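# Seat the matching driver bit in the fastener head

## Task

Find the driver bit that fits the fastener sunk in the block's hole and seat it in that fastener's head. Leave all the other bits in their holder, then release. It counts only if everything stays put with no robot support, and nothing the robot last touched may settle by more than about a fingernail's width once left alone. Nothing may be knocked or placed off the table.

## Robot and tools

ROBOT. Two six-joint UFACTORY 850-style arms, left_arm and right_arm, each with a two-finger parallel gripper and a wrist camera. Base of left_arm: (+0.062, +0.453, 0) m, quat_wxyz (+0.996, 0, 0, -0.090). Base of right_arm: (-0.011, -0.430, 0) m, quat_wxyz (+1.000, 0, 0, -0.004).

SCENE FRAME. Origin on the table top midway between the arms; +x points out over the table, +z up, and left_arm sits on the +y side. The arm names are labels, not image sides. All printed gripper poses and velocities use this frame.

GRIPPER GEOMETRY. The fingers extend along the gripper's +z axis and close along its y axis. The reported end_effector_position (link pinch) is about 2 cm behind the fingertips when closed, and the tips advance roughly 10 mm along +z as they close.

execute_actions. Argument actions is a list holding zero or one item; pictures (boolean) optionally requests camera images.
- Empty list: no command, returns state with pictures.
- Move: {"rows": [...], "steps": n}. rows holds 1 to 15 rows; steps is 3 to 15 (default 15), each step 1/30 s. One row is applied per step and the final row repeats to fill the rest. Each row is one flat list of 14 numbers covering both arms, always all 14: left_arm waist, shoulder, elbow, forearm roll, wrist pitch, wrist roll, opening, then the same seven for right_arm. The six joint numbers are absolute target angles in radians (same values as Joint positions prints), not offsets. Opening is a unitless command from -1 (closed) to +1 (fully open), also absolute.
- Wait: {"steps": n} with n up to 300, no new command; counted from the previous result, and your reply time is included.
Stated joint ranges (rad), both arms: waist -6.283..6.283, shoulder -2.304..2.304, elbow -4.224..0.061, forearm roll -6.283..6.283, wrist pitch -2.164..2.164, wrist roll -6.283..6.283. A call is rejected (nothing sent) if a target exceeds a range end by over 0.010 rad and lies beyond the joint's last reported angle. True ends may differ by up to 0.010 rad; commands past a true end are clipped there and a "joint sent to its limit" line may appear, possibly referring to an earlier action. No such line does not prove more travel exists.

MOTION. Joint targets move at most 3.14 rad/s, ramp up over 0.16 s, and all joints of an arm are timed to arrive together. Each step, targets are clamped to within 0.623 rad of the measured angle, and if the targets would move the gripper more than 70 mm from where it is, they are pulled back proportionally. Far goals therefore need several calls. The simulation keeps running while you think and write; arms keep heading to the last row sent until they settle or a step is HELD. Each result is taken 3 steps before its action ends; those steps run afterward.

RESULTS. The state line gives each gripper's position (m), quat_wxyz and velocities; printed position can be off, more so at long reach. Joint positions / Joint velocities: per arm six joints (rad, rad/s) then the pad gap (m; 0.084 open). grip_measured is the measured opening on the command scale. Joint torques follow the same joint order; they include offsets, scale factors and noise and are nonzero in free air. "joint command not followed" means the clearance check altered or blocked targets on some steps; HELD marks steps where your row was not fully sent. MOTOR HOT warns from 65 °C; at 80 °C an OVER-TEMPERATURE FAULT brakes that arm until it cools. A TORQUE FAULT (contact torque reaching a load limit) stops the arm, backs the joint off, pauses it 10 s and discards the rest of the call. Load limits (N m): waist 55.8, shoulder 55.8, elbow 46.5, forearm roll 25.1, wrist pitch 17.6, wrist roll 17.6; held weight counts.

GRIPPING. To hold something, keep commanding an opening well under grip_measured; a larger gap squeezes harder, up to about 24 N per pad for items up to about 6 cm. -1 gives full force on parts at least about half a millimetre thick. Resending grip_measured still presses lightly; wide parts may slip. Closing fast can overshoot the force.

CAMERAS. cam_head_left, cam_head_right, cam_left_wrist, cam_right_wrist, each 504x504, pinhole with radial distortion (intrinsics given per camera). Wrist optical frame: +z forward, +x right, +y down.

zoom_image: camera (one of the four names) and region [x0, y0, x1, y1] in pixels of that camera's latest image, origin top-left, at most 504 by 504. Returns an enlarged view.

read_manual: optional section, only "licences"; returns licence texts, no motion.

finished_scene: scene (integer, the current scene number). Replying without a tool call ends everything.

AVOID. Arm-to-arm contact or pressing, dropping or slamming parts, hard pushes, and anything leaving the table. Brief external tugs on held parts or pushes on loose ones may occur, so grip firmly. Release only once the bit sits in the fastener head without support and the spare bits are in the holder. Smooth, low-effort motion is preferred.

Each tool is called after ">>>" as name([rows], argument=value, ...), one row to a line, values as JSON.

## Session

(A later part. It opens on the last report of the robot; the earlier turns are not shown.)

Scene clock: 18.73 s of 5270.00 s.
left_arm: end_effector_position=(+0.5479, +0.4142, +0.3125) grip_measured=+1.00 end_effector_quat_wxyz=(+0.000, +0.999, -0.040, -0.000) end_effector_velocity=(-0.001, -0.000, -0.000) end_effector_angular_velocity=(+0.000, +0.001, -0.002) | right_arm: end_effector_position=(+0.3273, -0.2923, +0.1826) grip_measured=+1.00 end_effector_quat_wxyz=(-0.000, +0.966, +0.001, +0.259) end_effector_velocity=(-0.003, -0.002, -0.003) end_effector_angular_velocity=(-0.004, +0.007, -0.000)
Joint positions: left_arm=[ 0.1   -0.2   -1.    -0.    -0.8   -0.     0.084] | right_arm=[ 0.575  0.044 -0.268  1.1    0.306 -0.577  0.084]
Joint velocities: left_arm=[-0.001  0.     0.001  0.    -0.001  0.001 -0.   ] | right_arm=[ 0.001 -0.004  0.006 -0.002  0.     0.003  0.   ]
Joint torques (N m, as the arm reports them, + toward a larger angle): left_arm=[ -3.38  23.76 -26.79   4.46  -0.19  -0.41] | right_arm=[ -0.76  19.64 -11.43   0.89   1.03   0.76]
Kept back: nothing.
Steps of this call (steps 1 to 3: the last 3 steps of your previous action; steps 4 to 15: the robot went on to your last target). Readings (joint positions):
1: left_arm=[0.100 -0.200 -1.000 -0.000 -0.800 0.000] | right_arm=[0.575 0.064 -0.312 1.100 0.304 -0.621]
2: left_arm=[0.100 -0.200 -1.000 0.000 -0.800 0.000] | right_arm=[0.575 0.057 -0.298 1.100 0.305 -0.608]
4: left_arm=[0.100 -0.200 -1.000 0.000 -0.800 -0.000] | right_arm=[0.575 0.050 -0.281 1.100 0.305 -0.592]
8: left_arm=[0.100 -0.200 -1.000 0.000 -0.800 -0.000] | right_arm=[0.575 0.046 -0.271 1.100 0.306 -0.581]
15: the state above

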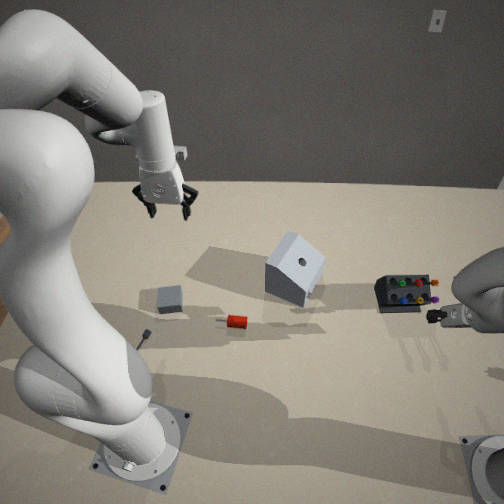

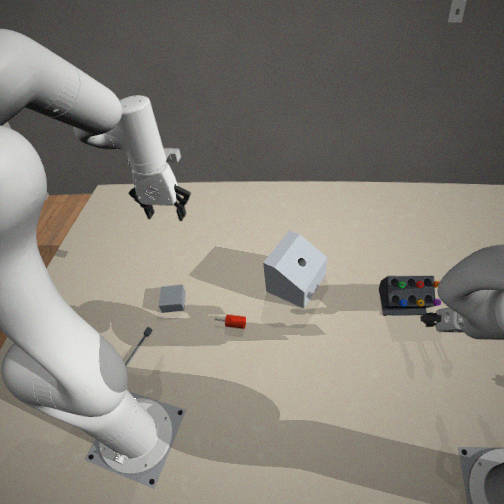

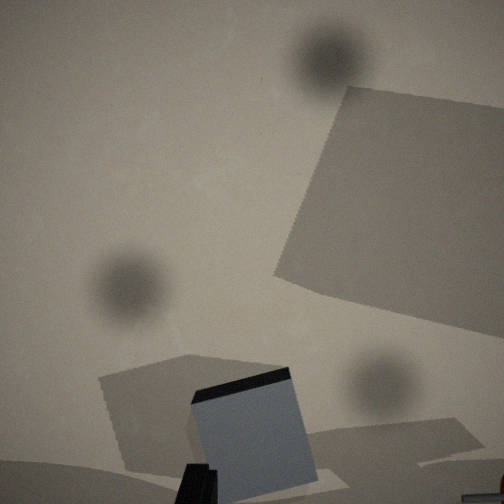

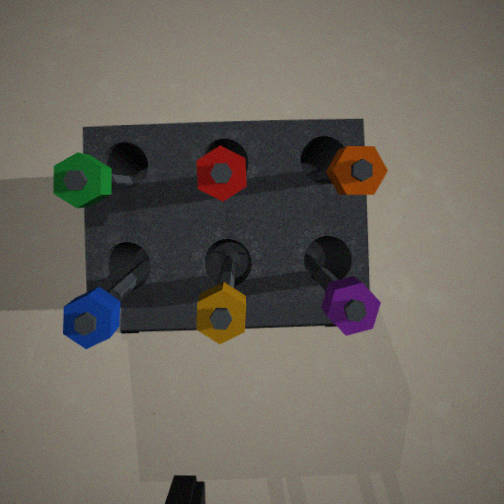

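>>> execute_actions([
  {"rows":[[-0.4,-0.15,-0.8,0,-0.5,0,-1,0.55,0.1,-0.4,1.5,0.27,-0.3,0.4]],"steps":15},
])

>>> execute_actions([
  {"rows":[[-0.905,-0.2,-0.6,0,0.2,0,-1,0.5195,0.0017,-0.55,1.923,0.2382,0.0517,0.4]],"steps":15},
])

>>> execute_actions([
  {"steps":15},
])

>>> execute_actions([
  {"rows":[[-0.905,-0.7465,-0.486,0,1.52,0,-1,0.4926,-0.1327,-0.5776,1.438,0.213,0.5233,0.4]],"steps":15},
])

>>> execute_actions([
  {"steps":30},
], pictures=true)

Scene clock: 20.90 s of 5270.00 s.
left_arm: end_effector_position=(+0.5163, +0.2958, +0.2845) grip_measured=-0.89 end_effector_quat_wxyz=(+0.006, +0.985, -0.166, +0.037) end_effector_velocity=(-0.149, -0.354, -0.084) end_effector_angular_velocity=(-0.078, -0.225, -0.796) | right_arm: end_effector_position=(+0.3734, -0.2740, +0.2402) grip_measured=+0.39 end_effector_quat_wxyz=(-0.100, +0.907, -0.311, +0.266) end_effector_velocity=(+0.035, +0.018, +0.054) end_effector_angular_velocity=(+0.408, -0.016, -0.569)
Joint positions: left_arm=[-0.153 -0.175 -0.899 -0.    -0.648  0.     0.005] | right_arm=[ 0.552  0.096 -0.389  1.464  0.274 -0.326  0.061]
Joint velocities: left_arm=[-0.797  0.08   0.318 -0.     0.476 -0.001 -0.216] | right_arm=[-0.022  0.045 -0.111  0.38  -0.039  0.273 -0.   ]
Joint torques (N m, as the arm reports them, + toward a larger angle): left_arm=[ -5.15  25.23 -25.32   4.36   0.18  -0.03] | right_arm=[  1.2   16.45 -11.35  -0.54   0.94   0.22]
Steps of this call (steps 1 to 15: the robot went on to your last target; steps 16 to 53: nothing new was sent; steps 54 to 65: the first 12 steps of this action). Readings (joint positions):
54: left_arm=[0.100 -0.200 -1.000 0.000 -0.800 -0.000] | right_arm=[0.575 0.044 -0.267 1.100 0.306 -0.577]
55: left_arm=[0.097 -0.200 -0.999 0.000 -0.798 -0.000] | right_arm=[0.575 0.044 -0.268 1.103 0.306 -0.575]
57: left_arm=[0.064 -0.196 -0.985 0.000 -0.776 -0.000] | right_arm=[0.573 0.049 -0.279 1.140 0.302 -0.548]
61: left_arm=[-0.047 -0.185 -0.941 -0.000 -0.712 0.000] | right_arm=[0.560 0.079 -0.350 1.346 0.284 -0.407]
65: the state above

Scene clock: 21.40 s of 5270.00 s.
left_arm: end_effector_position=(+0.4342, +0.1266, +0.2349) grip_measured=-1.00 end_effector_quat_wxyz=(+0.052, +0.926, -0.348, +0.138) end_effector_velocity=(-0.197, -0.330, -0.082) end_effector_angular_velocity=(-0.419, -0.477, -0.761) | right_arm: end_effector_position=(+0.4110, -0.2552, +0.2557) grip_measured=+0.39 end_effector_quat_wxyz=(-0.178, +0.723, -0.642, +0.185) end_effector_velocity=(+0.035, +0.023, +0.013) end_effector_angular_velocity=(+0.414, +0.068, -0.666)
Joint positions: left_arm=[-0.54  -0.178 -0.744 -0.    -0.271  0.     0.   ] | right_arm=[ 0.522  0.01  -0.537  1.884  0.241  0.019  0.061]
Joint velocities: left_arm=[-0.762 -0.047  0.301 -0.     0.982 -0.001  0.   ] | right_arm=[-0.026 -0.083 -0.138  0.409 -0.031  0.352 -0.   ]
Joint torques (N m, as the arm reports them, + toward a larger angle): left_arm=[ -2.76  19.44 -25.22   4.56   0.69  -0.28] | right_arm=[ -0.47  26.48 -11.64  -0.96   0.72   0.11]
Steps of this call (steps 1 to 3: the last 3 steps of your previous action; steps 4 to 15: the first 12 steps of this action). Readings (joint positions):
4: left_arm=[-0.260 -0.164 -0.856 -0.000 -0.584 0.000] | right_arm=[0.551 0.099 -0.397 1.491 0.271 -0.306]
5: left_arm=[-0.286 -0.162 -0.845 -0.000 -0.565 0.000] | right_arm=[0.550 0.098 -0.398 1.496 0.270 -0.302]
7: left_arm=[-0.336 -0.165 -0.825 -0.000 -0.514 0.000] | right_arm=[0.548 0.088 -0.412 1.536 0.267 -0.268]
11: left_arm=[-0.439 -0.172 -0.784 -0.000 -0.401 0.000] | right_arm=[0.531 0.036 -0.491 1.757 0.251 -0.086]
15: the state above

Scene clock: 21.90 s of 5270.00 s.
left_arm: end_effector_position=(+0.3132, -0.0002, +0.2108) grip_measured=-1.00 end_effector_quat_wxyz=(+0.145, +0.826, -0.486, +0.247) end_effector_velocity=(-0.091, -0.066, -0.004) end_effector_angular_velocity=(-0.174, -0.097, -0.215) | right_arm: end_effector_position=(+0.4144, -0.2530, +0.2570) grip_measured=+0.39 end_effector_quat_wxyz=(-0.184, +0.699, -0.668, +0.176) end_effector_velocity=(+0.001, +0.000, +0.000) end_effector_angular_velocity=(+0.003, -0.000, -0.003)
Joint positions: left_arm=[-0.885 -0.199 -0.608  0.     0.172  0.     0.   ] | right_arm=[ 0.52   0.002 -0.55   1.923  0.238  0.051  0.061]
Joint velocities: left_arm=[-0.215 -0.012  0.083 -0.     0.294  0.     0.   ] | right_arm=[-0.    -0.001 -0.002  0.001 -0.001  0.003  0.   ]
Joint torques (N m, as the arm reports them, + toward a larger angle): left_arm=[  6.25  19.69 -24.65   4.65   0.64  -0.29] | right_arm=[ -0.37  23.66 -13.92   0.78   0.53   0.65]
Kept back: nothing.
Steps of this call (steps 1 to 3: the last 3 steps of your previous action; steps 4 to 15: the robot went on to your last target). Readings (joint positions):
1: left_arm=[-0.565 -0.179 -0.734 -0.000 -0.238 0.000] | right_arm=[0.521 0.007 -0.541 1.896 0.240 0.028]
2: left_arm=[-0.591 -0.181 -0.724 -0.000 -0.206 0.000] | right_arm=[0.521 0.006 -0.543 1.903 0.240 0.035]
4: left_arm=[-0.642 -0.184 -0.704 -0.000 -0.140 0.000] | right_arm=[0.520 0.004 -0.546 1.913 0.239 0.043]
8: left_arm=[-0.744 -0.190 -0.664 -0.000 -0.008 0.000] | right_arm=[0.520 0.002 -0.549 1.920 0.238 0.049]
15: the state above

Scene clock: 22.30 s of 5270.00 s.
left_arm: end_effector_position=(+0.2991, +0.0102, +0.0983) grip_measured=-1.00 end_effector_quat_wxyz=(+0.161, +0.815, -0.488, +0.268) end_effector_velocity=(-0.030, +0.032, -0.311) end_effector_angular_velocity=(-0.528, -0.283, -0.022) | right_arm: end_effector_position=(+0.4346, -0.2526, +0.2216) grip_measured=+0.39 end_effector_quat_wxyz=(-0.183, +0.700, -0.667, +0.177) end_effector_velocity=(+0.022, +0.007, -0.040) end_effector_angular_velocity=(+0.030, +0.005, -0.000)
Joint positions: left_arm=[-0.899 -0.478 -0.544  0.     0.571 -0.     0.   ] | right_arm=[ 0.495 -0.12  -0.574  1.489  0.216  0.473  0.061]
Joint velocities: left_arm=[-0.022 -1.006  0.218  0.     1.823  0.     0.   ] | right_arm=[-0.029 -0.139 -0.035 -0.544 -0.029  0.543  0.   ]
Joint torques (N m, as the arm reports them, + toward a larger angle): left_arm=[ -3.62  19.68 -12.18   4.18   1.59  -0.04] | right_arm=[ -0.94  34.5  -12.64   4.65   0.9   -0.13]
Steps of this call (steps 1 to 12: the first 12 steps of this action). Readings (joint positions):
1: left_arm=[-0.890 -0.199 -0.606 0.000 0.181 0.000] | right_arm=[0.520 0.002 -0.550 1.923 0.238 0.052]
2: left_arm=[-0.894 -0.202 -0.604 0.000 0.190 0.000] | right_arm=[0.519 0.001 -0.550 1.920 0.238 0.055]
4: left_arm=[-0.895 -0.235 -0.598 0.000 0.233 0.000] | right_arm=[0.517 -0.009 -0.552 1.883 0.236 0.092]
8: left_arm=[-0.896 -0.355 -0.570 -0.000 0.374 -0.000] | right_arm=[0.504 -0.074 -0.566 1.650 0.224 0.317]
12: the state above

Scene clock: 23.30 s of 5270.00 s.
left_arm: end_effector_position=(+0.3107, -0.0180, +0.1251) grip_measured=-1.00 end_effector_quat_wxyz=(+0.304, +0.692, -0.417, +0.504) end_effector_velocity=(+0.000, +0.000, -0.000) end_effector_angular_velocity=(-0.001, -0.000, +0.001) | right_arm: end_effector_position=(+0.4367, -0.2520, +0.2178) grip_measured=+0.39 end_effector_quat_wxyz=(-0.184, +0.700, -0.668, +0.176) end_effector_velocity=(-0.000, -0.000, -0.000) end_effector_angular_velocity=(+0.000, +0.001, +0.000)
Joint positions: left_arm=[-0.905 -0.746 -0.486  0.     1.52  -0.     0.   ] | right_arm=[ 0.493 -0.133 -0.578  1.438  0.213  0.523  0.061]
Joint velocities: left_arm=[ 0.001 -0.001  0.    -0.     0.002 -0.     0.   ] | right_arm=[-0.    -0.     0.    -0.    -0.001  0.    -0.   ]
Joint torques (N m, as the arm reports them, + toward a larger angle): left_arm=[-5.13 22.15 -6.88  2.34  1.27 -0.1 ] | right_arm=[ -1.23  28.39 -12.86   0.83   0.84   0.56]
Kept back: nothing.
Steps of this call (steps 1 to 3: the last 3 steps of your previous action; steps 4 to 30: the robot went on to your last target). Readings (joint positions):
1: left_arm=[-0.900 -0.513 -0.537 0.000 0.637 -0.000] | right_arm=[0.495 -0.124 -0.575 1.474 0.215 0.488]
2: left_arm=[-0.901 -0.550 -0.529 0.000 0.714 -0.000] | right_arm=[0.494 -0.126 -0.576 1.463 0.214 0.498]
4: left_arm=[-0.902 -0.622 -0.513 -0.000 0.886 -0.000] | right_arm=[0.493 -0.129 -0.577 1.451 0.214 0.511]
8: left_arm=[-0.904 -0.710 -0.493 -0.000 1.241 -0.000] | right_arm=[0.493 -0.131 -0.577 1.442 0.213 0.520]
30: the state above

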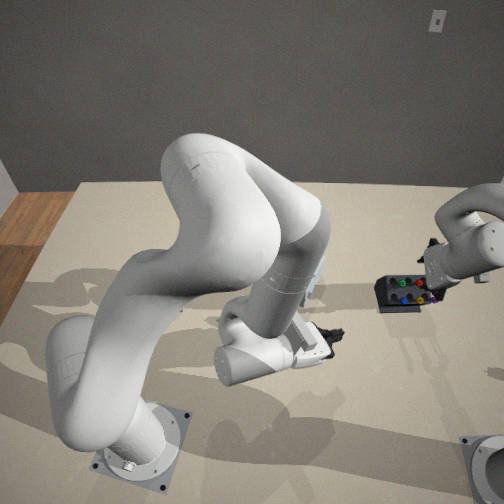

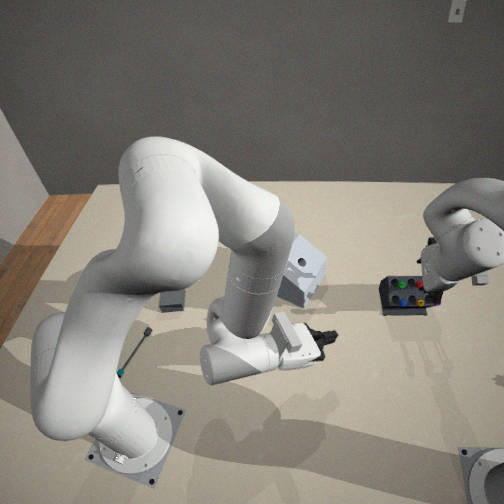

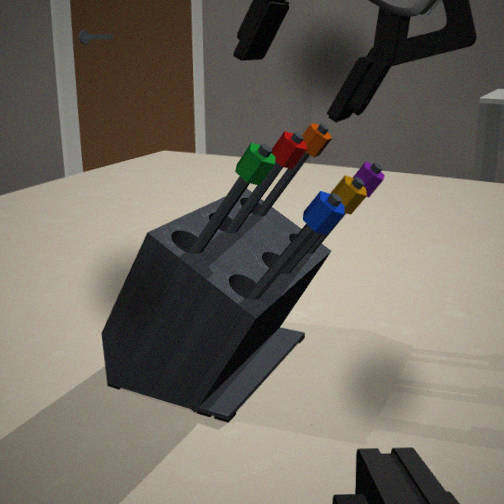

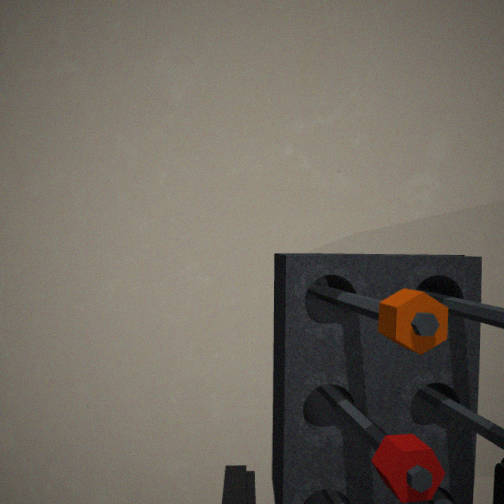

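>>> execute_actions([
  {"rows":[[-0.905,-0.7465,-0.486,0,1.52,0,-1,0.4865,-0.1665,-0.587,1.326,0.215,0.632,0.4],[-0.905,-0.7465,-0.486,0,1.52,0,-1,0.4865,-0.1665,-0.587,1.326,0.215,0.632,0.4],[-0.905,-0.7465,-0.486,0,1.52,0,-1,0.4865,-0.1665,-0.587,1.326,0.215,0.632,0.4],[-0.905,-0.7465,-0.486,0,1.52,0,-1,0.4803,-0.2004,-0.5965,1.215,0.2195,0.74,0.4],[-0.905,-0.7465,-0.486,0,1.52,0,-1,0.4803,-0.2004,-0.5965,1.215,0.2195,0.74,0.4],[-0.905,-0.7465,-0.486,0,1.52,0,-1,0.4803,-0.2004,-0.5965,1.215,0.2195,0.74,0.4],[-0.905,-0.7465,-0.486,0,1.52,0,-1,0.4743,-0.2343,-0.607,1.11,0.227,0.842,0.4],[-0.905,-0.7465,-0.486,0,1.52,0,-1,0.4743,-0.2343,-0.607,1.11,0.227,0.842,0.4],[-0.905,-0.7465,-0.486,0,1.52,0,-1,0.4743,-0.2343,-0.607,1.11,0.227,0.842,0.4],[-0.905,-0.7465,-0.486,0,1.52,0,-1,0.4684,-0.2681,-0.6188,1.012,0.2367,0.9378,0.4]],"steps":15},
])

>>> execute_actions([
  {"steps":10},
], pictures=true)

Scene clock: 27.67 s of 5270.00 s.
left_arm: end_effector_position=(+0.3107, -0.0180, +0.1251) grip_measured=-1.00 end_effector_quat_wxyz=(+0.304, +0.692, -0.417, +0.504) end_effector_velocity=(+0.000, +0.000, -0.000) end_effector_angular_velocity=(+0.001, -0.001, +0.000) | right_arm: end_effector_position=(+0.4520, -0.2517, +0.1904) grip_measured=+0.39 end_effector_quat_wxyz=(-0.183, +0.700, -0.668, +0.176) end_effector_velocity=(+0.062, +0.003, -0.099) end_effector_angular_velocity=(+0.001, -0.012, +0.001)
Joint positions: left_arm=[-0.905 -0.746 -0.486  0.     1.52  -0.     0.   ] | right_arm=[ 0.476 -0.227 -0.605  1.134  0.226  0.819  0.061]
Joint velocities: left_arm=[ 0.001 -0.     0.    -0.    -0.     0.002  0.   ] | right_arm=[-0.062 -0.353 -0.118 -1.066  0.087  1.032 -0.   ]
Joint torques (N m, as the arm reports them, + toward a larger angle): left_arm=[-3.19 22.8  -5.98  3.62  1.11 -0.27] | right_arm=[ -0.36  29.51 -11.5    1.48   0.89   0.53]
Steps of this call (steps 1 to 15: the robot went on to your last target; steps 16 to 90: nothing new was sent; then 0.97 s passed at rest; steps 91 to 102: the first 12 steps of this action). Readings (joint positions):
91: left_arm=[-0.905 -0.746 -0.486 -0.000 1.520 -0.000] | right_arm=[0.493 -0.133 -0.578 1.438 0.213 0.523]
92: left_arm=[-0.905 -0.746 -0.486 -0.000 1.520 0.000] | right_arm=[0.492 -0.133 -0.578 1.435 0.213 0.527]
94: left_arm=[-0.905 -0.747 -0.486 -0.000 1.520 0.000] | right_arm=[0.491 -0.143 -0.581 1.402 0.214 0.559]
98: left_arm=[-0.905 -0.746 -0.486 0.000 1.520 0.000] | right_arm=[0.484 -0.183 -0.591 1.274 0.218 0.682]
102: the state above

Scene clock: 28.00 s of 5270.00 s.
left_arm: end_effector_position=(+0.3107, -0.0180, +0.1251) grip_measured=-1.00 end_effector_quat_wxyz=(+0.304, +0.692, -0.417, +0.504) end_effector_velocity=(+0.001, -0.000, +0.001) end_effector_angular_velocity=(-0.002, -0.001, +0.001) | right_arm: end_effector_position=(+0.4587, -0.2510, +0.1793) grip_measured=+0.39 end_effector_quat_wxyz=(-0.184, +0.699, -0.668, +0.176) end_effector_velocity=(+0.002, +0.000, -0.004) end_effector_angular_velocity=(+0.002, +0.000, -0.002)
Joint positions: left_arm=[-0.905 -0.746 -0.486  0.     1.52   0.     0.   ] | right_arm=[ 0.469 -0.267 -0.618  1.016  0.236  0.934  0.061]
Joint velocities: left_arm=[ 0.001  0.001 -0.001  0.     0.    -0.     0.   ] | right_arm=[-0.003 -0.013 -0.004 -0.037  0.003  0.038  0.   ]
Joint torques (N m, as the arm reports them, + toward a larger angle): left_arm=[-1.36 24.06 -7.78  3.4   1.36 -0.26] | right_arm=[ -1.02  32.15 -11.57   0.76   1.01   0.58]
Kept back: nothing.
Steps of this call (steps 1 to 3: the last 3 steps of your previous action; steps 4 to 10: the robot went on to your last target). Readings (joint positions):
1: left_arm=[-0.905 -0.746 -0.486 0.000 1.520 -0.000] | right_arm=[0.474 -0.239 -0.609 1.100 0.229 0.851]
2: left_arm=[-0.905 -0.747 -0.486 0.000 1.520 -0.000] | right_arm=[0.472 -0.248 -0.612 1.073 0.231 0.877]
4: left_arm=[-0.905 -0.747 -0.486 0.000 1.520 -0.000] | right_arm=[0.470 -0.259 -0.615 1.041 0.234 0.908]
8: left_arm=[-0.905 -0.746 -0.486 0.000 1.520 -0.000] | right_arm=[0.469 -0.265 -0.618 1.020 0.236 0.930]
10: the state above

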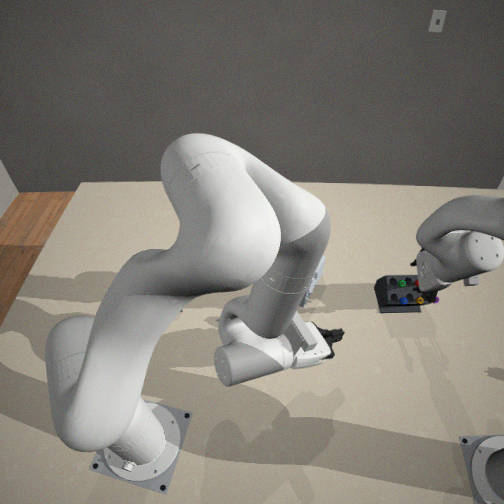

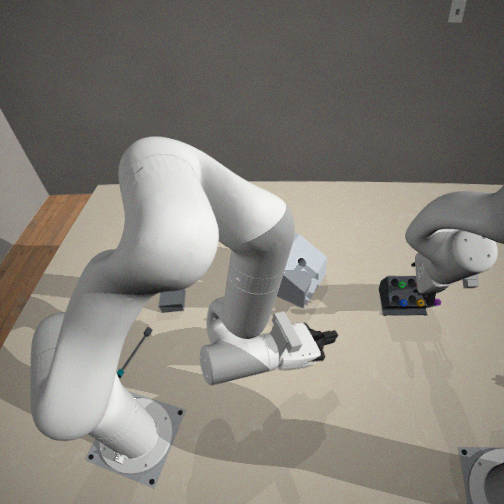

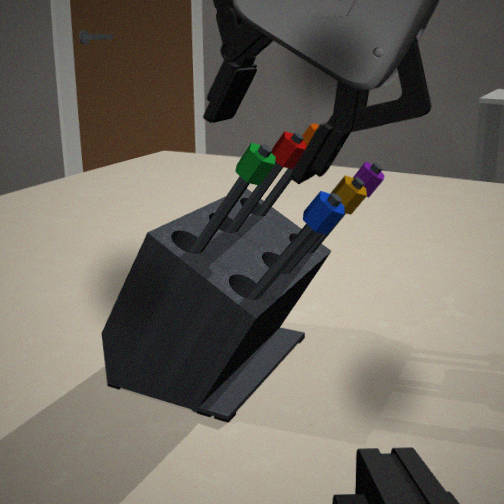

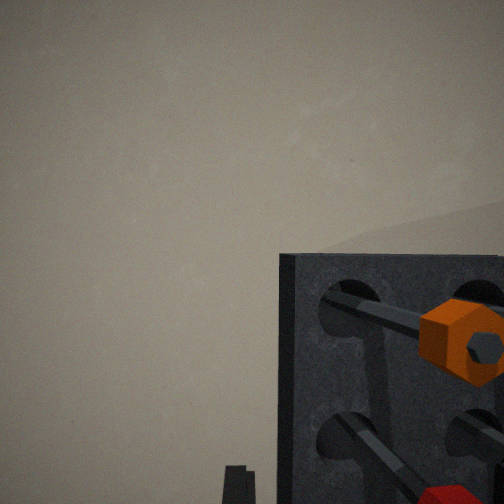

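>>> execute_actions([
  {"rows":[[-0.905,-0.7465,-0.486,0,1.52,0,-1,0.4684,-0.2681,-0.6188,1.012,0.2367,0.9378,0.3],[-0.905,-0.7465,-0.486,0,1.52,0,-1,0.4684,-0.2681,-0.6188,1.012,0.2367,0.9378,0.2],[-0.905,-0.7465,-0.486,0,1.52,0,-1,0.4684,-0.2681,-0.6188,1.012,0.2367,0.9378,0.1],[-0.905,-0.7465,-0.486,0,1.52,0,-1,0.4684,-0.2681,-0.6188,1.012,0.2367,0.9378,0.0],[-0.905,-0.7465,-0.486,0,1.52,0,-1,0.4684,-0.2681,-0.6188,1.012,0.2367,0.9378,-0.1],[-0.905,-0.7465,-0.486,0,1.52,0,-1,0.4684,-0.2681,-0.6188,1.012,0.2367,0.9378,-0.2],[-0.905,-0.7465,-0.486,0,1.52,0,-1,0.4684,-0.2681,-0.6188,1.012,0.2367,0.9378,-0.3],[-0.905,-0.7465,-0.486,0,1.52,0,-1,0.4684,-0.2681,-0.6188,1.012,0.2367,0.9378,-0.4],[-0.905,-0.7465,-0.486,0,1.52,0,-1,0.4684,-0.2681,-0.6188,1.012,0.2367,0.9378,-0.5],[-0.905,-0.7465,-0.486,0,1.52,0,-1,0.4684,-0.2681,-0.6188,1.012,0.2367,0.9378,-0.55],[-0.905,-0.7465,-0.486,0,1.52,0,-1,0.4684,-0.2681,-0.6188,1.012,0.2367,0.9378,-0.6],[-0.905,-0.7465,-0.486,0,1.52,0,-1,0.4684,-0.2681,-0.6188,1.012,0.2367,0.9378,-0.65],[-0.905,-0.7465,-0.486,0,1.52,0,-1,0.4684,-0.2681,-0.6188,1.012,0.2367,0.9378,-0.75],[-0.905,-0.7465,-0.486,0,1.52,0,-1,0.4684,-0.2681,-0.6188,1.012,0.2367,0.9378,-0.9]],"steps":15},
])

>>> execute_actions([
  {"steps":10},
], pictures=true)

Scene clock: 28.63 s of 5270.00 s.
left_arm: end_effector_position=(+0.3107, -0.0180, +0.1251) grip_measured=-1.00 end_effector_quat_wxyz=(+0.304, +0.692, -0.417, +0.504) end_effector_velocity=(+0.000, +0.000, -0.000) end_effector_angular_velocity=(-0.000, -0.001, +0.001) | right_arm: end_effector_position=(+0.4588, -0.2510, +0.1788) grip_measured=-0.60 end_effector_quat_wxyz=(-0.184, +0.699, -0.668, +0.176) end_effector_velocity=(-0.002, +0.001, -0.001) end_effector_angular_velocity=(+0.001, +0.006, +0.002)
Joint positions: left_arm=[-0.905 -0.747 -0.486 -0.     1.52   0.     0.   ] | right_arm=[ 0.468 -0.268 -0.619  1.012  0.237  0.938  0.018]
Joint velocities: left_arm=[ 0.001 -0.001 -0.    -0.     0.001  0.001  0.   ] | right_arm=[ 0.001 -0.     0.002  0.    -0.005  0.    -0.029]
Joint torques (N m, as the arm reports them, + toward a larger angle): left_arm=[-5.39 25.74 -7.5   3.37  1.42 -0.13] | right_arm=[ -0.32  31.11 -12.12   0.98   1.16   0.6 ]
Steps of this call (steps 1 to 7: the robot went on to your last target; steps 8 to 19: the first 12 steps of this action). Readings (joint positions):
8: left_arm=[-0.905 -0.747 -0.486 0.000 1.520 -0.000] | right_arm=[0.468 -0.268 -0.619 1.012 0.237 0.938]
9: left_arm=[-0.905 -0.747 -0.486 0.000 1.520 0.000] | right_arm=[0.468 -0.268 -0.619 1.012 0.237 0.938]
11: left_arm=[-0.905 -0.747 -0.486 -0.000 1.520 0.000] | right_arm=[0.468 -0.268 -0.619 1.012 0.237 0.938]
15: left_arm=[-0.905 -0.746 -0.486 0.000 1.520 0.000] | right_arm=[0.468 -0.268 -0.619 1.012 0.237 0.938]
19: the state above

Scene clock: 28.97 s of 5270.00 s.
left_arm: end_effector_position=(+0.3107, -0.0180, +0.1251) grip_measured=-1.00 end_effector_quat_wxyz=(+0.304, +0.692, -0.417, +0.504) end_effector_velocity=(+0.000, +0.000, -0.001) end_effector_angular_velocity=(+0.004, +0.001, -0.000) | right_arm: end_effector_position=(+0.4588, -0.2510, +0.1787) grip_measured=-0.60 end_effector_quat_wxyz=(-0.184, +0.699, -0.668, +0.176) end_effector_velocity=(+0.000, -0.000, -0.000) end_effector_angular_velocity=(+0.000, +0.001, -0.001)
Joint positions: left_arm=[-0.905 -0.746 -0.486 -0.     1.52  -0.     0.   ] | right_arm=[ 0.468 -0.268 -0.619  1.012  0.237  0.938  0.018]
Joint velocities: left_arm=[ 0.    -0.    -0.001 -0.    -0.004  0.001  0.   ] | right_arm=[-0.    -0.001 -0.     0.001 -0.    -0.    -0.   ]
Joint torques (N m, as the arm reports them, + toward a larger angle): left_arm=[-3.04 23.56 -7.73  3.33  1.39 -0.27] | right_arm=[ -2.04  30.79 -11.84   0.97   1.16   0.62]
Kept back: nothing.
Steps of this call (steps 1 to 3: the last 3 steps of your previous action; steps 4 to 10: the robot went on to your last target). Readings (joint positions):
1: left_arm=[-0.905 -0.747 -0.486 -0.000 1.520 -0.000] | right_arm=[0.468 -0.268 -0.619 1.012 0.237 0.938]
2: left_arm=[-0.905 -0.746 -0.486 0.000 1.520 -0.000] | right_arm=[0.468 -0.268 -0.619 1.012 0.236 0.938]
4: left_arm=[-0.905 -0.746 -0.486 0.000 1.520 -0.000] | right_arm=[0.468 -0.268 -0.619 1.012 0.237 0.938]
8: left_arm=[-0.905 -0.746 -0.486 -0.000 1.520 -0.000] | right_arm=[0.468 -0.268 -0.619 1.012 0.237 0.938]
10: the state above

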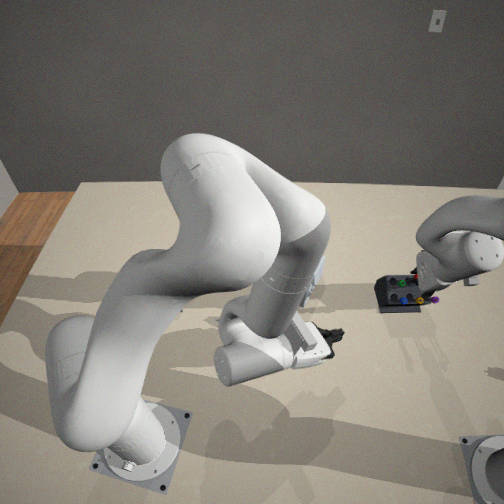

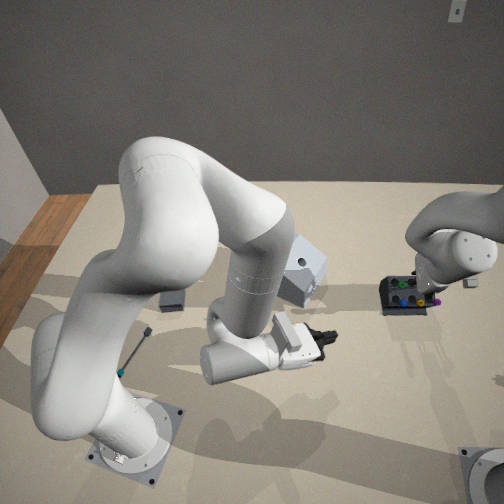

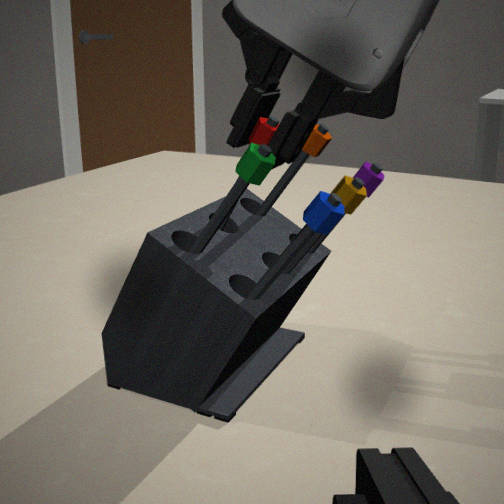

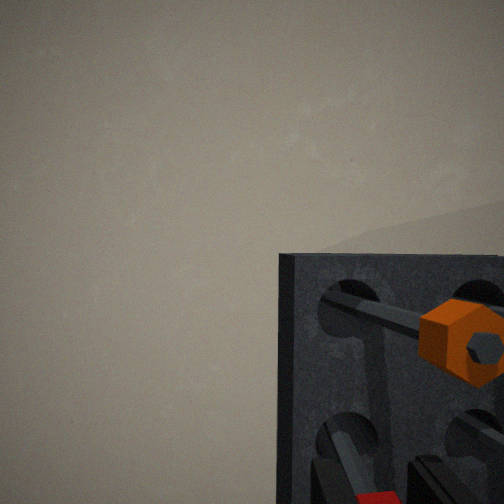

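>>> execute_actions([
  {"rows":[[-0.905,-0.7465,-0.486,0,1.52,0,-1,0.4803,-0.2004,-0.5965,1.215,0.2195,0.74,-0.9]],"steps":8},
])

>>> execute_actions([
  {"rows":[[-0.905,-0.7465,-0.486,0,1.52,0,-1,0.4926,-0.1327,-0.5776,1.438,0.213,0.5233,-0.9]],"steps":8},
])

>>> execute_actions([
  {"rows":[[-0.905,-0.7465,-0.486,0,1.52,0,-1,0.5057,-0.0652,-0.562,1.695,0.219,0.274,-0.9]],"steps":15},
], pictures=true)

Scene clock: 29.30 s of 5270.00 s.
left_arm: end_effector_position=(+0.3107, -0.0180, +0.1251) grip_measured=-1.00 end_effector_quat_wxyz=(+0.304, +0.692, -0.417, +0.504) end_effector_velocity=(+0.001, +0.000, +0.001) end_effector_angular_velocity=(-0.003, -0.001, +0.002) | right_arm: end_effector_position=(+0.4545, -0.2517, +0.1856) grip_measured=-0.60 end_effector_quat_wxyz=(-0.183, +0.700, -0.668, +0.176) end_effector_velocity=(-0.057, -0.002, +0.115) end_effector_angular_velocity=(+0.007, -0.008, -0.024)
Joint positions: left_arm=[-0.905 -0.747 -0.486  0.     1.52   0.     0.   ] | right_arm=[ 0.473 -0.244 -0.61   1.087  0.231  0.864  0.018]
Joint velocities: left_arm=[ 0.002  0.001  0.    -0.     0.002 -0.001  0.   ] | right_arm=[ 0.067  0.381  0.116  1.105 -0.092 -1.048 -0.   ]
Joint torques (N m, as the arm reports them, + toward a larger angle): left_arm=[-6.23 25.63 -7.3   3.04  1.34 -0.34] | right_arm=[ -0.13  33.67 -12.07   1.6    0.91   0.53]
Steps of this call (steps 1 to 5: the robot went on to your last target; steps 6 to 10: the first 5 steps of this action). Readings (joint positions):
6: left_arm=[-0.905 -0.746 -0.486 0.000 1.520 0.000] | right_arm=[0.468 -0.268 -0.619 1.012 0.237 0.938]
7: left_arm=[-0.905 -0.746 -0.486 -0.000 1.520 0.000] | right_arm=[0.469 -0.267 -0.618 1.015 0.236 0.934]
9: left_arm=[-0.905 -0.747 -0.486 -0.000 1.520 -0.000] | right_arm=[0.471 -0.256 -0.614 1.052 0.233 0.898]
10: the state above

Scene clock: 29.57 s of 5270.00 s.
left_arm: end_effector_position=(+0.3107, -0.0180, +0.1251) grip_measured=-1.00 end_effector_quat_wxyz=(+0.304, +0.692, -0.417, +0.504) end_effector_velocity=(+0.001, +0.001, -0.001) end_effector_angular_velocity=(+0.004, +0.001, +0.002) | right_arm: end_effector_position=(+0.4441, -0.2522, +0.2039) grip_measured=-0.60 end_effector_quat_wxyz=(-0.183, +0.700, -0.667, +0.176) end_effector_velocity=(-0.057, -0.001, +0.118) end_effector_angular_velocity=(+0.016, -0.021, -0.025)
Joint positions: left_arm=[-0.905 -0.746 -0.486 -0.     1.52  -0.     0.   ] | right_arm=[ 0.484 -0.18  -0.59   1.284  0.218  0.672  0.018]
Joint velocities: left_arm=[ 0.002 -0.001  0.001 -0.    -0.002  0.001  0.   ] | right_arm=[ 0.07   0.391  0.105  1.255 -0.041 -1.194  0.   ]
Joint torques (N m, as the arm reports them, + toward a larger angle): left_arm=[-6.86 23.66 -7.16  3.14  1.49 -0.16] | right_arm=[ -0.63  34.28 -13.54   0.78   0.74   0.68]
Steps of this call (steps 1 to 3: the last 3 steps of your previous action; steps 4 to 8: the first 5 steps of this action). Readings (joint positions):
4: left_arm=[-0.905 -0.746 -0.486 0.000 1.520 -0.000] | right_arm=[0.479 -0.210 -0.600 1.185 0.222 0.770]
5: left_arm=[-0.905 -0.746 -0.486 -0.000 1.520 -0.000] | right_arm=[0.479 -0.206 -0.599 1.197 0.221 0.758]
7: left_arm=[-0.905 -0.746 -0.486 -0.000 1.520 0.000] | right_arm=[0.482 -0.192 -0.594 1.244 0.219 0.710]
8: the state above

Scene clock: 30.07 s of 5270.00 s.
left_arm: end_effector_position=(+0.3107, -0.0180, +0.1251) grip_measured=-1.00 end_effector_quat_wxyz=(+0.304, +0.692, -0.417, +0.504) end_effector_velocity=(+0.000, -0.001, +0.001) end_effector_angular_velocity=(-0.003, -0.002, -0.001) | right_arm: end_effector_position=(+0.4262, -0.2528, +0.2361) grip_measured=-0.60 end_effector_quat_wxyz=(-0.184, +0.699, -0.668, +0.176) end_effector_velocity=(-0.009, -0.001, +0.009) end_effector_angular_velocity=(-0.004, +0.009, +0.007)
Joint positions: left_arm=[-0.905 -0.746 -0.486 -0.     1.52  -0.     0.   ] | right_arm=[ 0.505 -0.069 -0.563  1.678  0.219  0.29   0.018]
Joint velocities: left_arm=[-0.001  0.001 -0.001 -0.     0.002  0.     0.   ] | right_arm=[ 0.007  0.039  0.012  0.167  0.003 -0.17  -0.   ]
Joint torques (N m, as the arm reports them, + toward a larger angle): left_arm=[-6.61 24.46 -7.11  2.98  1.5  -0.09] | right_arm=[ -1.47  26.88 -13.43  -0.18   0.62   0.88]
Steps of this call (steps 1 to 3: the last 3 steps of your previous action; steps 4 to 15: the first 12 steps of this action). Readings (joint positions):
4: left_arm=[-0.905 -0.746 -0.486 0.000 1.520 -0.000] | right_arm=[0.491 -0.143 -0.581 1.401 0.214 0.560]
5: left_arm=[-0.905 -0.746 -0.486 -0.000 1.520 0.000] | right_arm=[0.491 -0.140 -0.580 1.415 0.214 0.546]
7: left_arm=[-0.905 -0.747 -0.486 -0.000 1.520 -0.000] | right_arm=[0.494 -0.127 -0.576 1.465 0.215 0.496]
11: left_arm=[-0.905 -0.747 -0.486 0.000 1.520 -0.000] | right_arm=[0.502 -0.083 -0.566 1.626 0.218 0.342]
15: the state above

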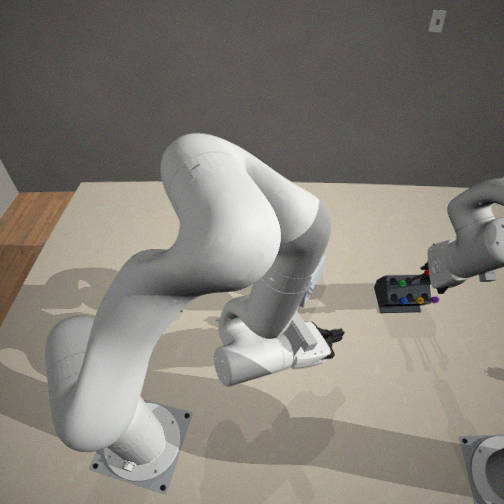

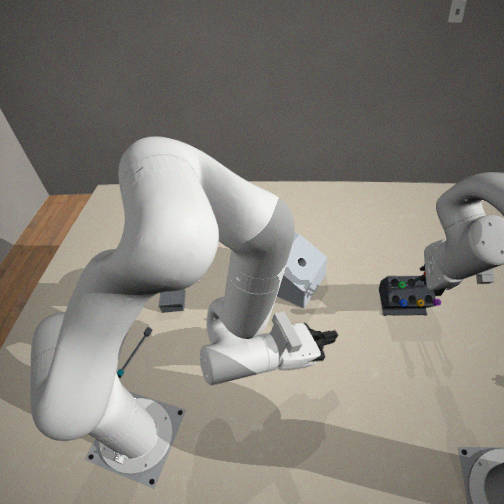

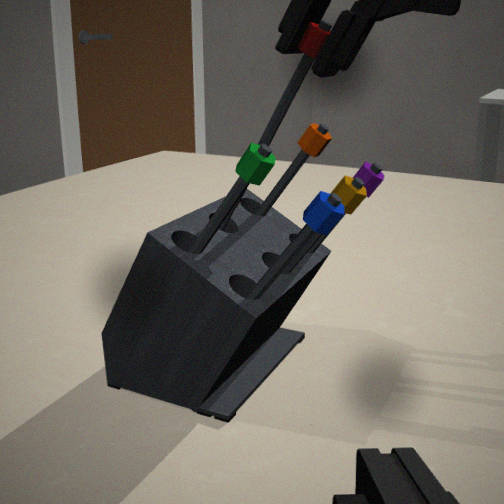

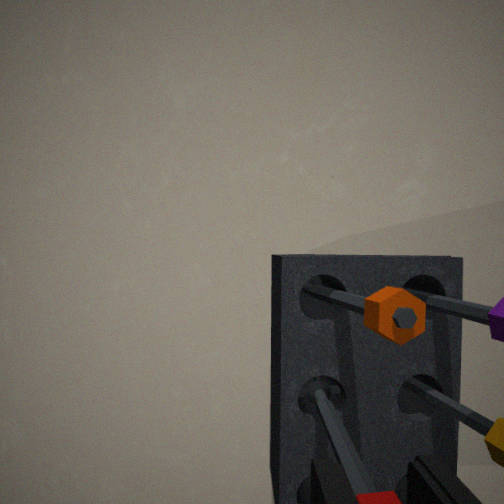

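>>> execute_actions([
  {"rows":[[-0.905,-0.7465,-0.486,0,1.52,0,-1,0.5195,0.0017,-0.55,1.923,0.2382,0.0517,-0.9]],"steps":8},
])

>>> execute_actions([
  {"rows":[[-0.905,-0.7465,-0.486,0,1.52,0,-1,0.5426,0.1025,-0.5385,2.209,0.2926,-0.225,-0.9]],"steps":15},
])

>>> execute_actions([
  {"steps":6},
], pictures=true)

Scene clock: 30.43 s of 5270.00 s.
left_arm: end_effector_position=(+0.3107, -0.0180, +0.1251) grip_measured=-1.00 end_effector_quat_wxyz=(+0.304, +0.692, -0.417, +0.504) end_effector_velocity=(+0.001, -0.000, -0.000) end_effector_angular_velocity=(+0.000, +0.001, +0.001) | right_arm: end_effector_position=(+0.4218, -0.2532, +0.2436) grip_measured=-0.60 end_effector_quat_wxyz=(-0.183, +0.699, -0.668, +0.177) end_effector_velocity=(-0.051, -0.001, +0.113) end_effector_angular_velocity=(+0.019, -0.029, -0.025)
Joint positions: left_arm=[-0.905 -0.746 -0.486 -0.     1.52   0.     0.   ] | right_arm=[ 0.51  -0.044 -0.558  1.771  0.226  0.198  0.018]
Joint velocities: left_arm=[ 0.001  0.    -0.001  0.    -0.002 -0.001  0.   ] | right_arm=[ 0.073  0.364  0.059  1.201  0.099 -1.142 -0.   ]
Joint torques (N m, as the arm reports them, + toward a larger angle): left_arm=[-3.63 23.36 -7.01  3.52  1.31  0.1 ] | right_arm=[ -0.35  31.25 -13.59   2.18   0.52   0.41]
Steps of this call (steps 1 to 3: the last 3 steps of your previous action; steps 4 to 6: the robot went on to your last target; steps 7 to 11: the first 5 steps of this action). Readings (joint positions):
7: left_arm=[-0.905 -0.747 -0.486 0.000 1.520 -0.000] | right_arm=[0.506 -0.066 -0.562 1.693 0.219 0.275]
8: left_arm=[-0.905 -0.746 -0.486 0.000 1.520 0.000] | right_arm=[0.506 -0.065 -0.562 1.697 0.219 0.272]
10: left_arm=[-0.905 -0.746 -0.486 -0.000 1.520 -0.000] | right_arm=[0.508 -0.055 -0.560 1.734 0.222 0.234]
11: the state above

Scene clock: 30.93 s of 5270.00 s.
left_arm: end_effector_position=(+0.3107, -0.0180, +0.1251) grip_measured=-1.00 end_effector_quat_wxyz=(+0.304, +0.692, -0.417, +0.504) end_effector_velocity=(+0.000, +0.000, -0.000) end_effector_angular_velocity=(+0.001, +0.001, +0.001) | right_arm: end_effector_position=(+0.3988, -0.2539, +0.2858) grip_measured=-0.60 end_effector_quat_wxyz=(-0.185, +0.699, -0.668, +0.177) end_effector_velocity=(-0.017, -0.002, +0.013) end_effector_angular_velocity=(-0.008, +0.020, +0.012)
Joint positions: left_arm=[-0.905 -0.746 -0.486 -0.     1.52  -0.     0.   ] | right_arm=[ 0.541  0.096 -0.539  2.189  0.289 -0.206  0.018]
Joint velocities: left_arm=[ 0.001 -0.     0.     0.    -0.001 -0.     0.   ] | right_arm=[ 0.015  0.062  0.013  0.198  0.039 -0.203 -0.   ]
Joint torques (N m, as the arm reports them, + toward a larger angle): left_arm=[-3.74 23.49 -7.14  3.19  1.46 -0.35] | right_arm=[ -3.54  19.01 -14.7    0.16   0.28   1.06]
Steps of this call (steps 1 to 3: the last 3 steps of your previous action; steps 4 to 15: the first 12 steps of this action). Readings (joint positions):
4: left_arm=[-0.905 -0.746 -0.486 0.000 1.520 0.000] | right_arm=[0.517 -0.008 -0.552 1.887 0.235 0.088]
5: left_arm=[-0.905 -0.747 -0.486 -0.000 1.520 0.000] | right_arm=[0.518 -0.004 -0.551 1.901 0.237 0.074]
7: left_arm=[-0.905 -0.746 -0.486 0.000 1.520 -0.000] | right_arm=[0.522 0.011 -0.549 1.950 0.245 0.024]
11: left_arm=[-0.905 -0.747 -0.486 -0.000 1.520 0.000] | right_arm=[0.536 0.074 -0.542 2.127 0.277 -0.144]
15: the state above

Scene clock: 31.13 s of 5270.00 s.
left_arm: end_effector_position=(+0.3107, -0.0180, +0.1251) grip_measured=-1.00 end_effector_quat_wxyz=(+0.304, +0.692, -0.417, +0.504) end_effector_velocity=(-0.000, +0.000, +0.000) end_effector_angular_velocity=(-0.000, -0.000, -0.001) | right_arm: end_effector_position=(+0.3975, -0.2539, +0.2871) grip_measured=-0.60 end_effector_quat_wxyz=(-0.184, +0.699, -0.668, +0.176) end_effector_velocity=(-0.002, +0.000, +0.003) end_effector_angular_velocity=(+0.002, +0.000, +0.000)
Joint positions: left_arm=[-0.905 -0.747 -0.486 -0.     1.52   0.     0.   ] | right_arm=[ 0.542  0.101 -0.539  2.206  0.292 -0.222  0.018]
Joint velocities: left_arm=[-0.001 -0.     0.001 -0.     0.001  0.     0.   ] | right_arm=[ 0.002  0.011  0.001  0.027  0.005 -0.025  0.   ]
Joint torques (N m, as the arm reports them, + toward a larger angle): left_arm=[-4.45 23.85 -7.93  2.97  1.47 -0.19] | right_arm=[ -1.95  22.31 -14.68   0.77   0.39   0.78]
Kept back: nothing.
Steps of this call (steps 1 to 3: the last 3 steps of your previous action; steps 4 to 6: the robot went on to your last target). Readings (joint positions):
1: left_arm=[-0.905 -0.746 -0.486 0.000 1.520 -0.000] | right_arm=[0.541 0.098 -0.539 2.195 0.290 -0.211]
2: left_arm=[-0.905 -0.747 -0.486 0.000 1.520 0.000] | right_arm=[0.542 0.099 -0.539 2.199 0.291 -0.215]
4: left_arm=[-0.905 -0.747 -0.486 0.000 1.520 0.000] | right_arm=[0.542 0.100 -0.539 2.204 0.292 -0.220]
6: the state above

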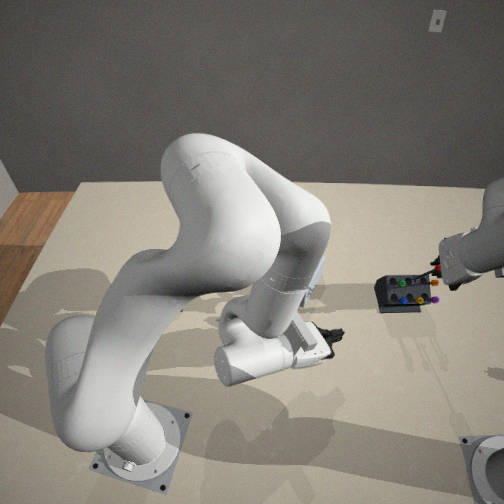

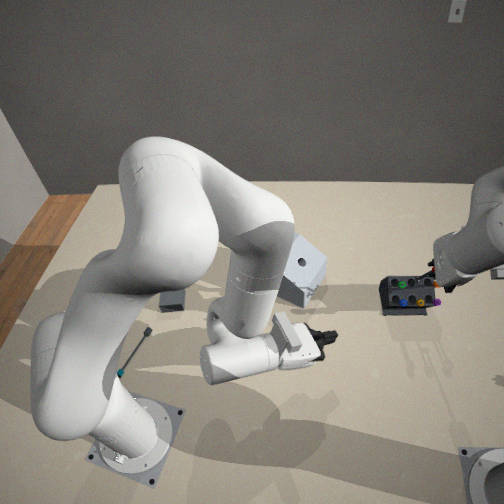

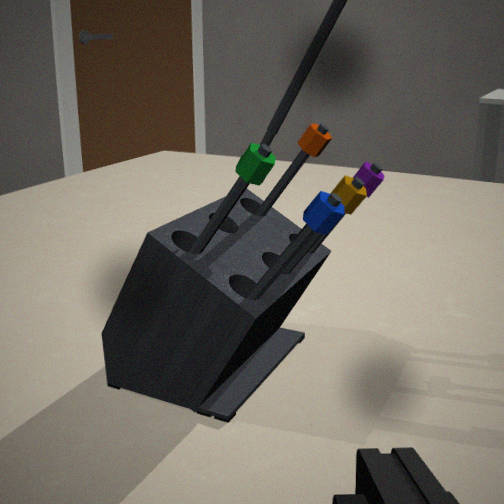

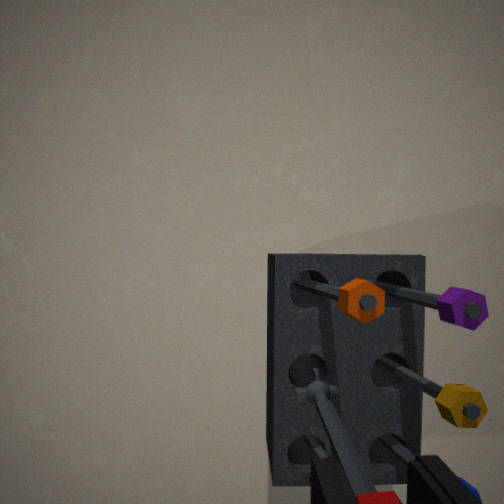

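>>> zoom_image(camera="cam_right_wrist", region=[275, 345, 355, 425])

Region (275, 345, 355, 425) of cam_right_wrist's 504x504 image, scaled by 6.300, with more detail than that image has.

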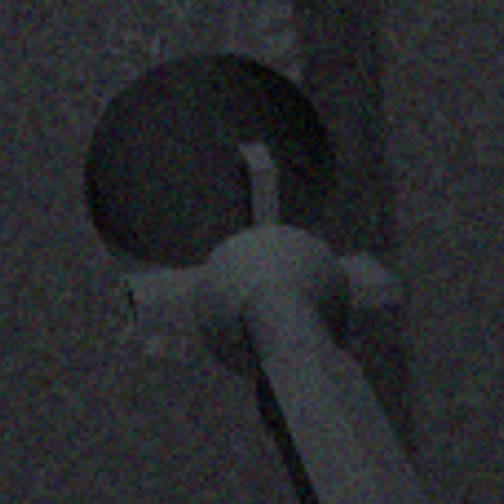

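>>> execute_actions([
  {"rows":[[-0.905,-0.7465,-0.486,0,1.52,0,-1,0.5796,0.2375,-0.5377,2.4597,0.4035,-0.4607,-0.9]],"steps":15},
])

>>> execute_actions([
  {"steps":8},
], pictures=true)

>>> zoom_image(camera="cam_left_wrist", region=[230, 40, 350, 160])

Scene clock: 32.07 s of 5270.00 s.
left_arm: end_effector_position=(+0.3107, -0.0180, +0.1251) grip_measured=-1.00 end_effector_quat_wxyz=(+0.304, +0.692, -0.417, +0.504) end_effector_velocity=(+0.000, +0.000, -0.001) end_effector_angular_velocity=(+0.002, +0.000, +0.001) | right_arm: end_effector_position=(+0.3745, -0.2549, +0.3289) grip_measured=-0.60 end_effector_quat_wxyz=(-0.185, +0.699, -0.668, +0.177) end_effector_velocity=(-0.021, -0.003, +0.015) end_effector_angular_velocity=(-0.009, +0.030, +0.010)
Joint positions: left_arm=[-0.905 -0.746 -0.486  0.     1.52  -0.     0.   ] | right_arm=[ 0.577  0.23  -0.538  2.445  0.397 -0.446  0.018]
Joint velocities: left_arm=[ 0.001 -0.001 -0.    -0.    -0.001  0.     0.   ] | right_arm=[ 0.021  0.069  0.007  0.152  0.072 -0.15   0.   ]
Joint torques (N m, as the arm reports them, + toward a larger angle): left_arm=[-7.62 23.74 -7.05  3.14  1.25 -0.13] | right_arm=[ -0.48  14.79 -15.22  -0.54   0.16   1.  ]
Steps of this call (steps 1 to 16: the robot went on to your last target; steps 17 to 28: the first 12 steps of this action). Readings (joint positions):
17: left_arm=[-0.905 -0.746 -0.486 0.000 1.520 -0.000] | right_arm=[0.543 0.103 -0.538 2.209 0.293 -0.225]
18: left_arm=[-0.905 -0.747 -0.486 0.000 1.520 -0.000] | right_arm=[0.543 0.104 -0.538 2.212 0.294 -0.228]
20: left_arm=[-0.905 -0.746 -0.486 -0.000 1.520 0.000] | right_arm=[0.548 0.123 -0.538 2.249 0.311 -0.264]
24: left_arm=[-0.905 -0.747 -0.486 -0.000 1.520 -0.000] | right_arm=[0.571 0.206 -0.539 2.398 0.375 -0.401]
28: the state above

Scene clock: 32.33 s of 5270.00 s.
left_arm: end_effector_position=(+0.3107, -0.0180, +0.1251) grip_measured=-1.00 end_effector_quat_wxyz=(+0.304, +0.692, -0.417, +0.504) end_effector_velocity=(+0.001, -0.001, +0.001) end_effector_angular_velocity=(-0.002, -0.001, +0.001) | right_arm: end_effector_position=(+0.3727, -0.2550, +0.3307) grip_measured=-0.60 end_effector_quat_wxyz=(-0.184, +0.699, -0.668, +0.176) end_effector_velocity=(-0.001, +0.000, +0.002) end_effector_angular_velocity=(+0.001, -0.001, +0.002)
Joint positions: left_arm=[-0.905 -0.746 -0.486 -0.     1.52   0.     0.   ] | right_arm=[ 0.579  0.237 -0.538  2.458  0.403 -0.46   0.018]
Joint velocities: left_arm=[ 0.001  0.001 -0.001 -0.     0.001  0.     0.   ] | right_arm=[ 0.002  0.006 -0.001  0.009  0.005 -0.01  -0.   ]
Joint torques (N m, as the arm reports them, + toward a larger angle): left_arm=[-7.22 24.59 -5.65  3.81  1.32  0.14] | right_arm=[ -0.51  17.31 -15.96   0.33   0.14   0.7 ]
Kept back: nothing.
Steps of this call (steps 1 to 3: the last 3 steps of your previous action; steps 4 to 8: the robot went on to your last target). Readings (joint positions):
1: left_arm=[-0.905 -0.747 -0.486 0.000 1.520 -0.000] | right_arm=[0.578 0.232 -0.538 2.449 0.399 -0.451]
2: left_arm=[-0.905 -0.747 -0.486 -0.000 1.520 0.000] | right_arm=[0.578 0.233 -0.538 2.452 0.400 -0.454]
4: left_arm=[-0.905 -0.746 -0.486 0.000 1.520 -0.000] | right_arm=[0.579 0.235 -0.538 2.456 0.402 -0.457]
8: the state above

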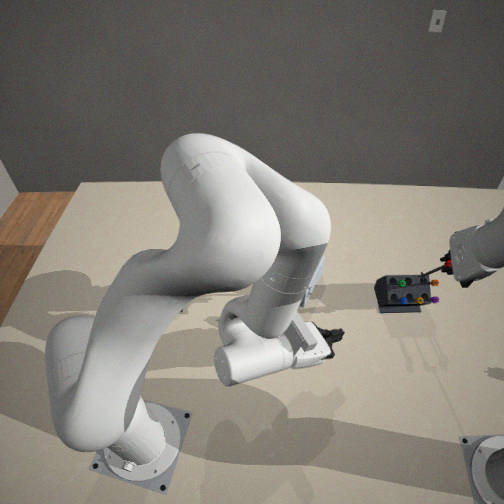

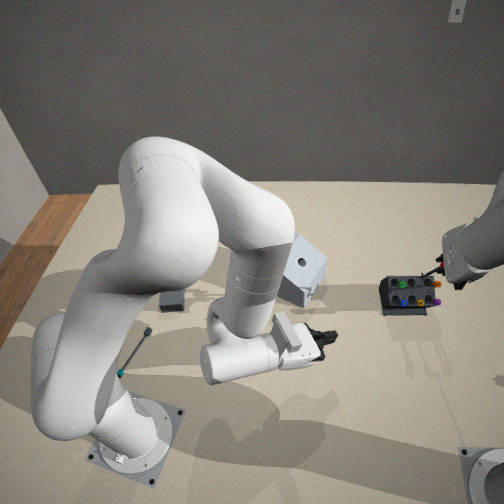

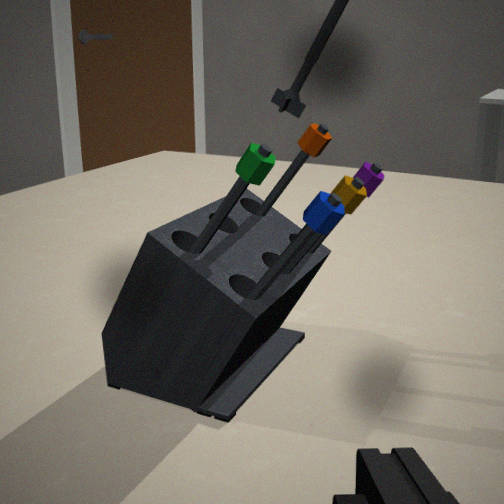

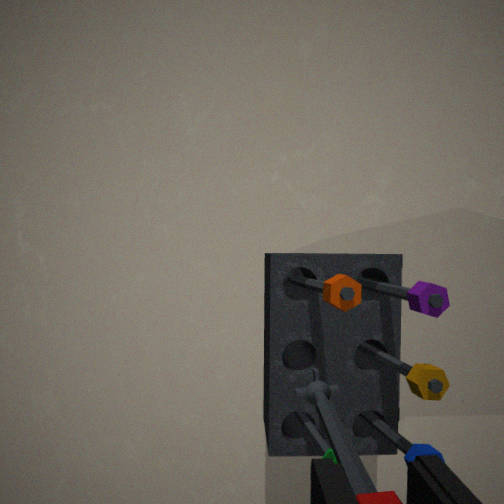

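Region (230, 40, 350, 160) of cam_left_wrist's 504x504 image, scaled by 4.200, with more detail than that image has.

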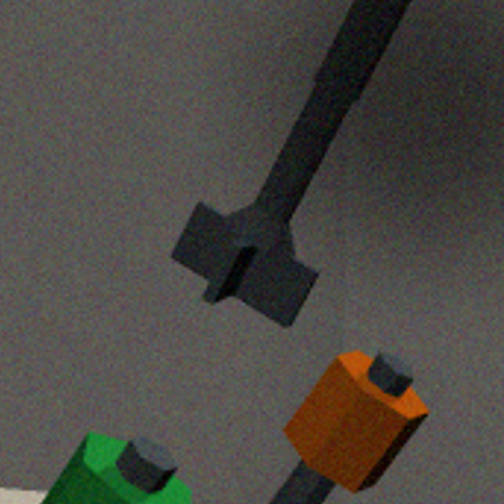

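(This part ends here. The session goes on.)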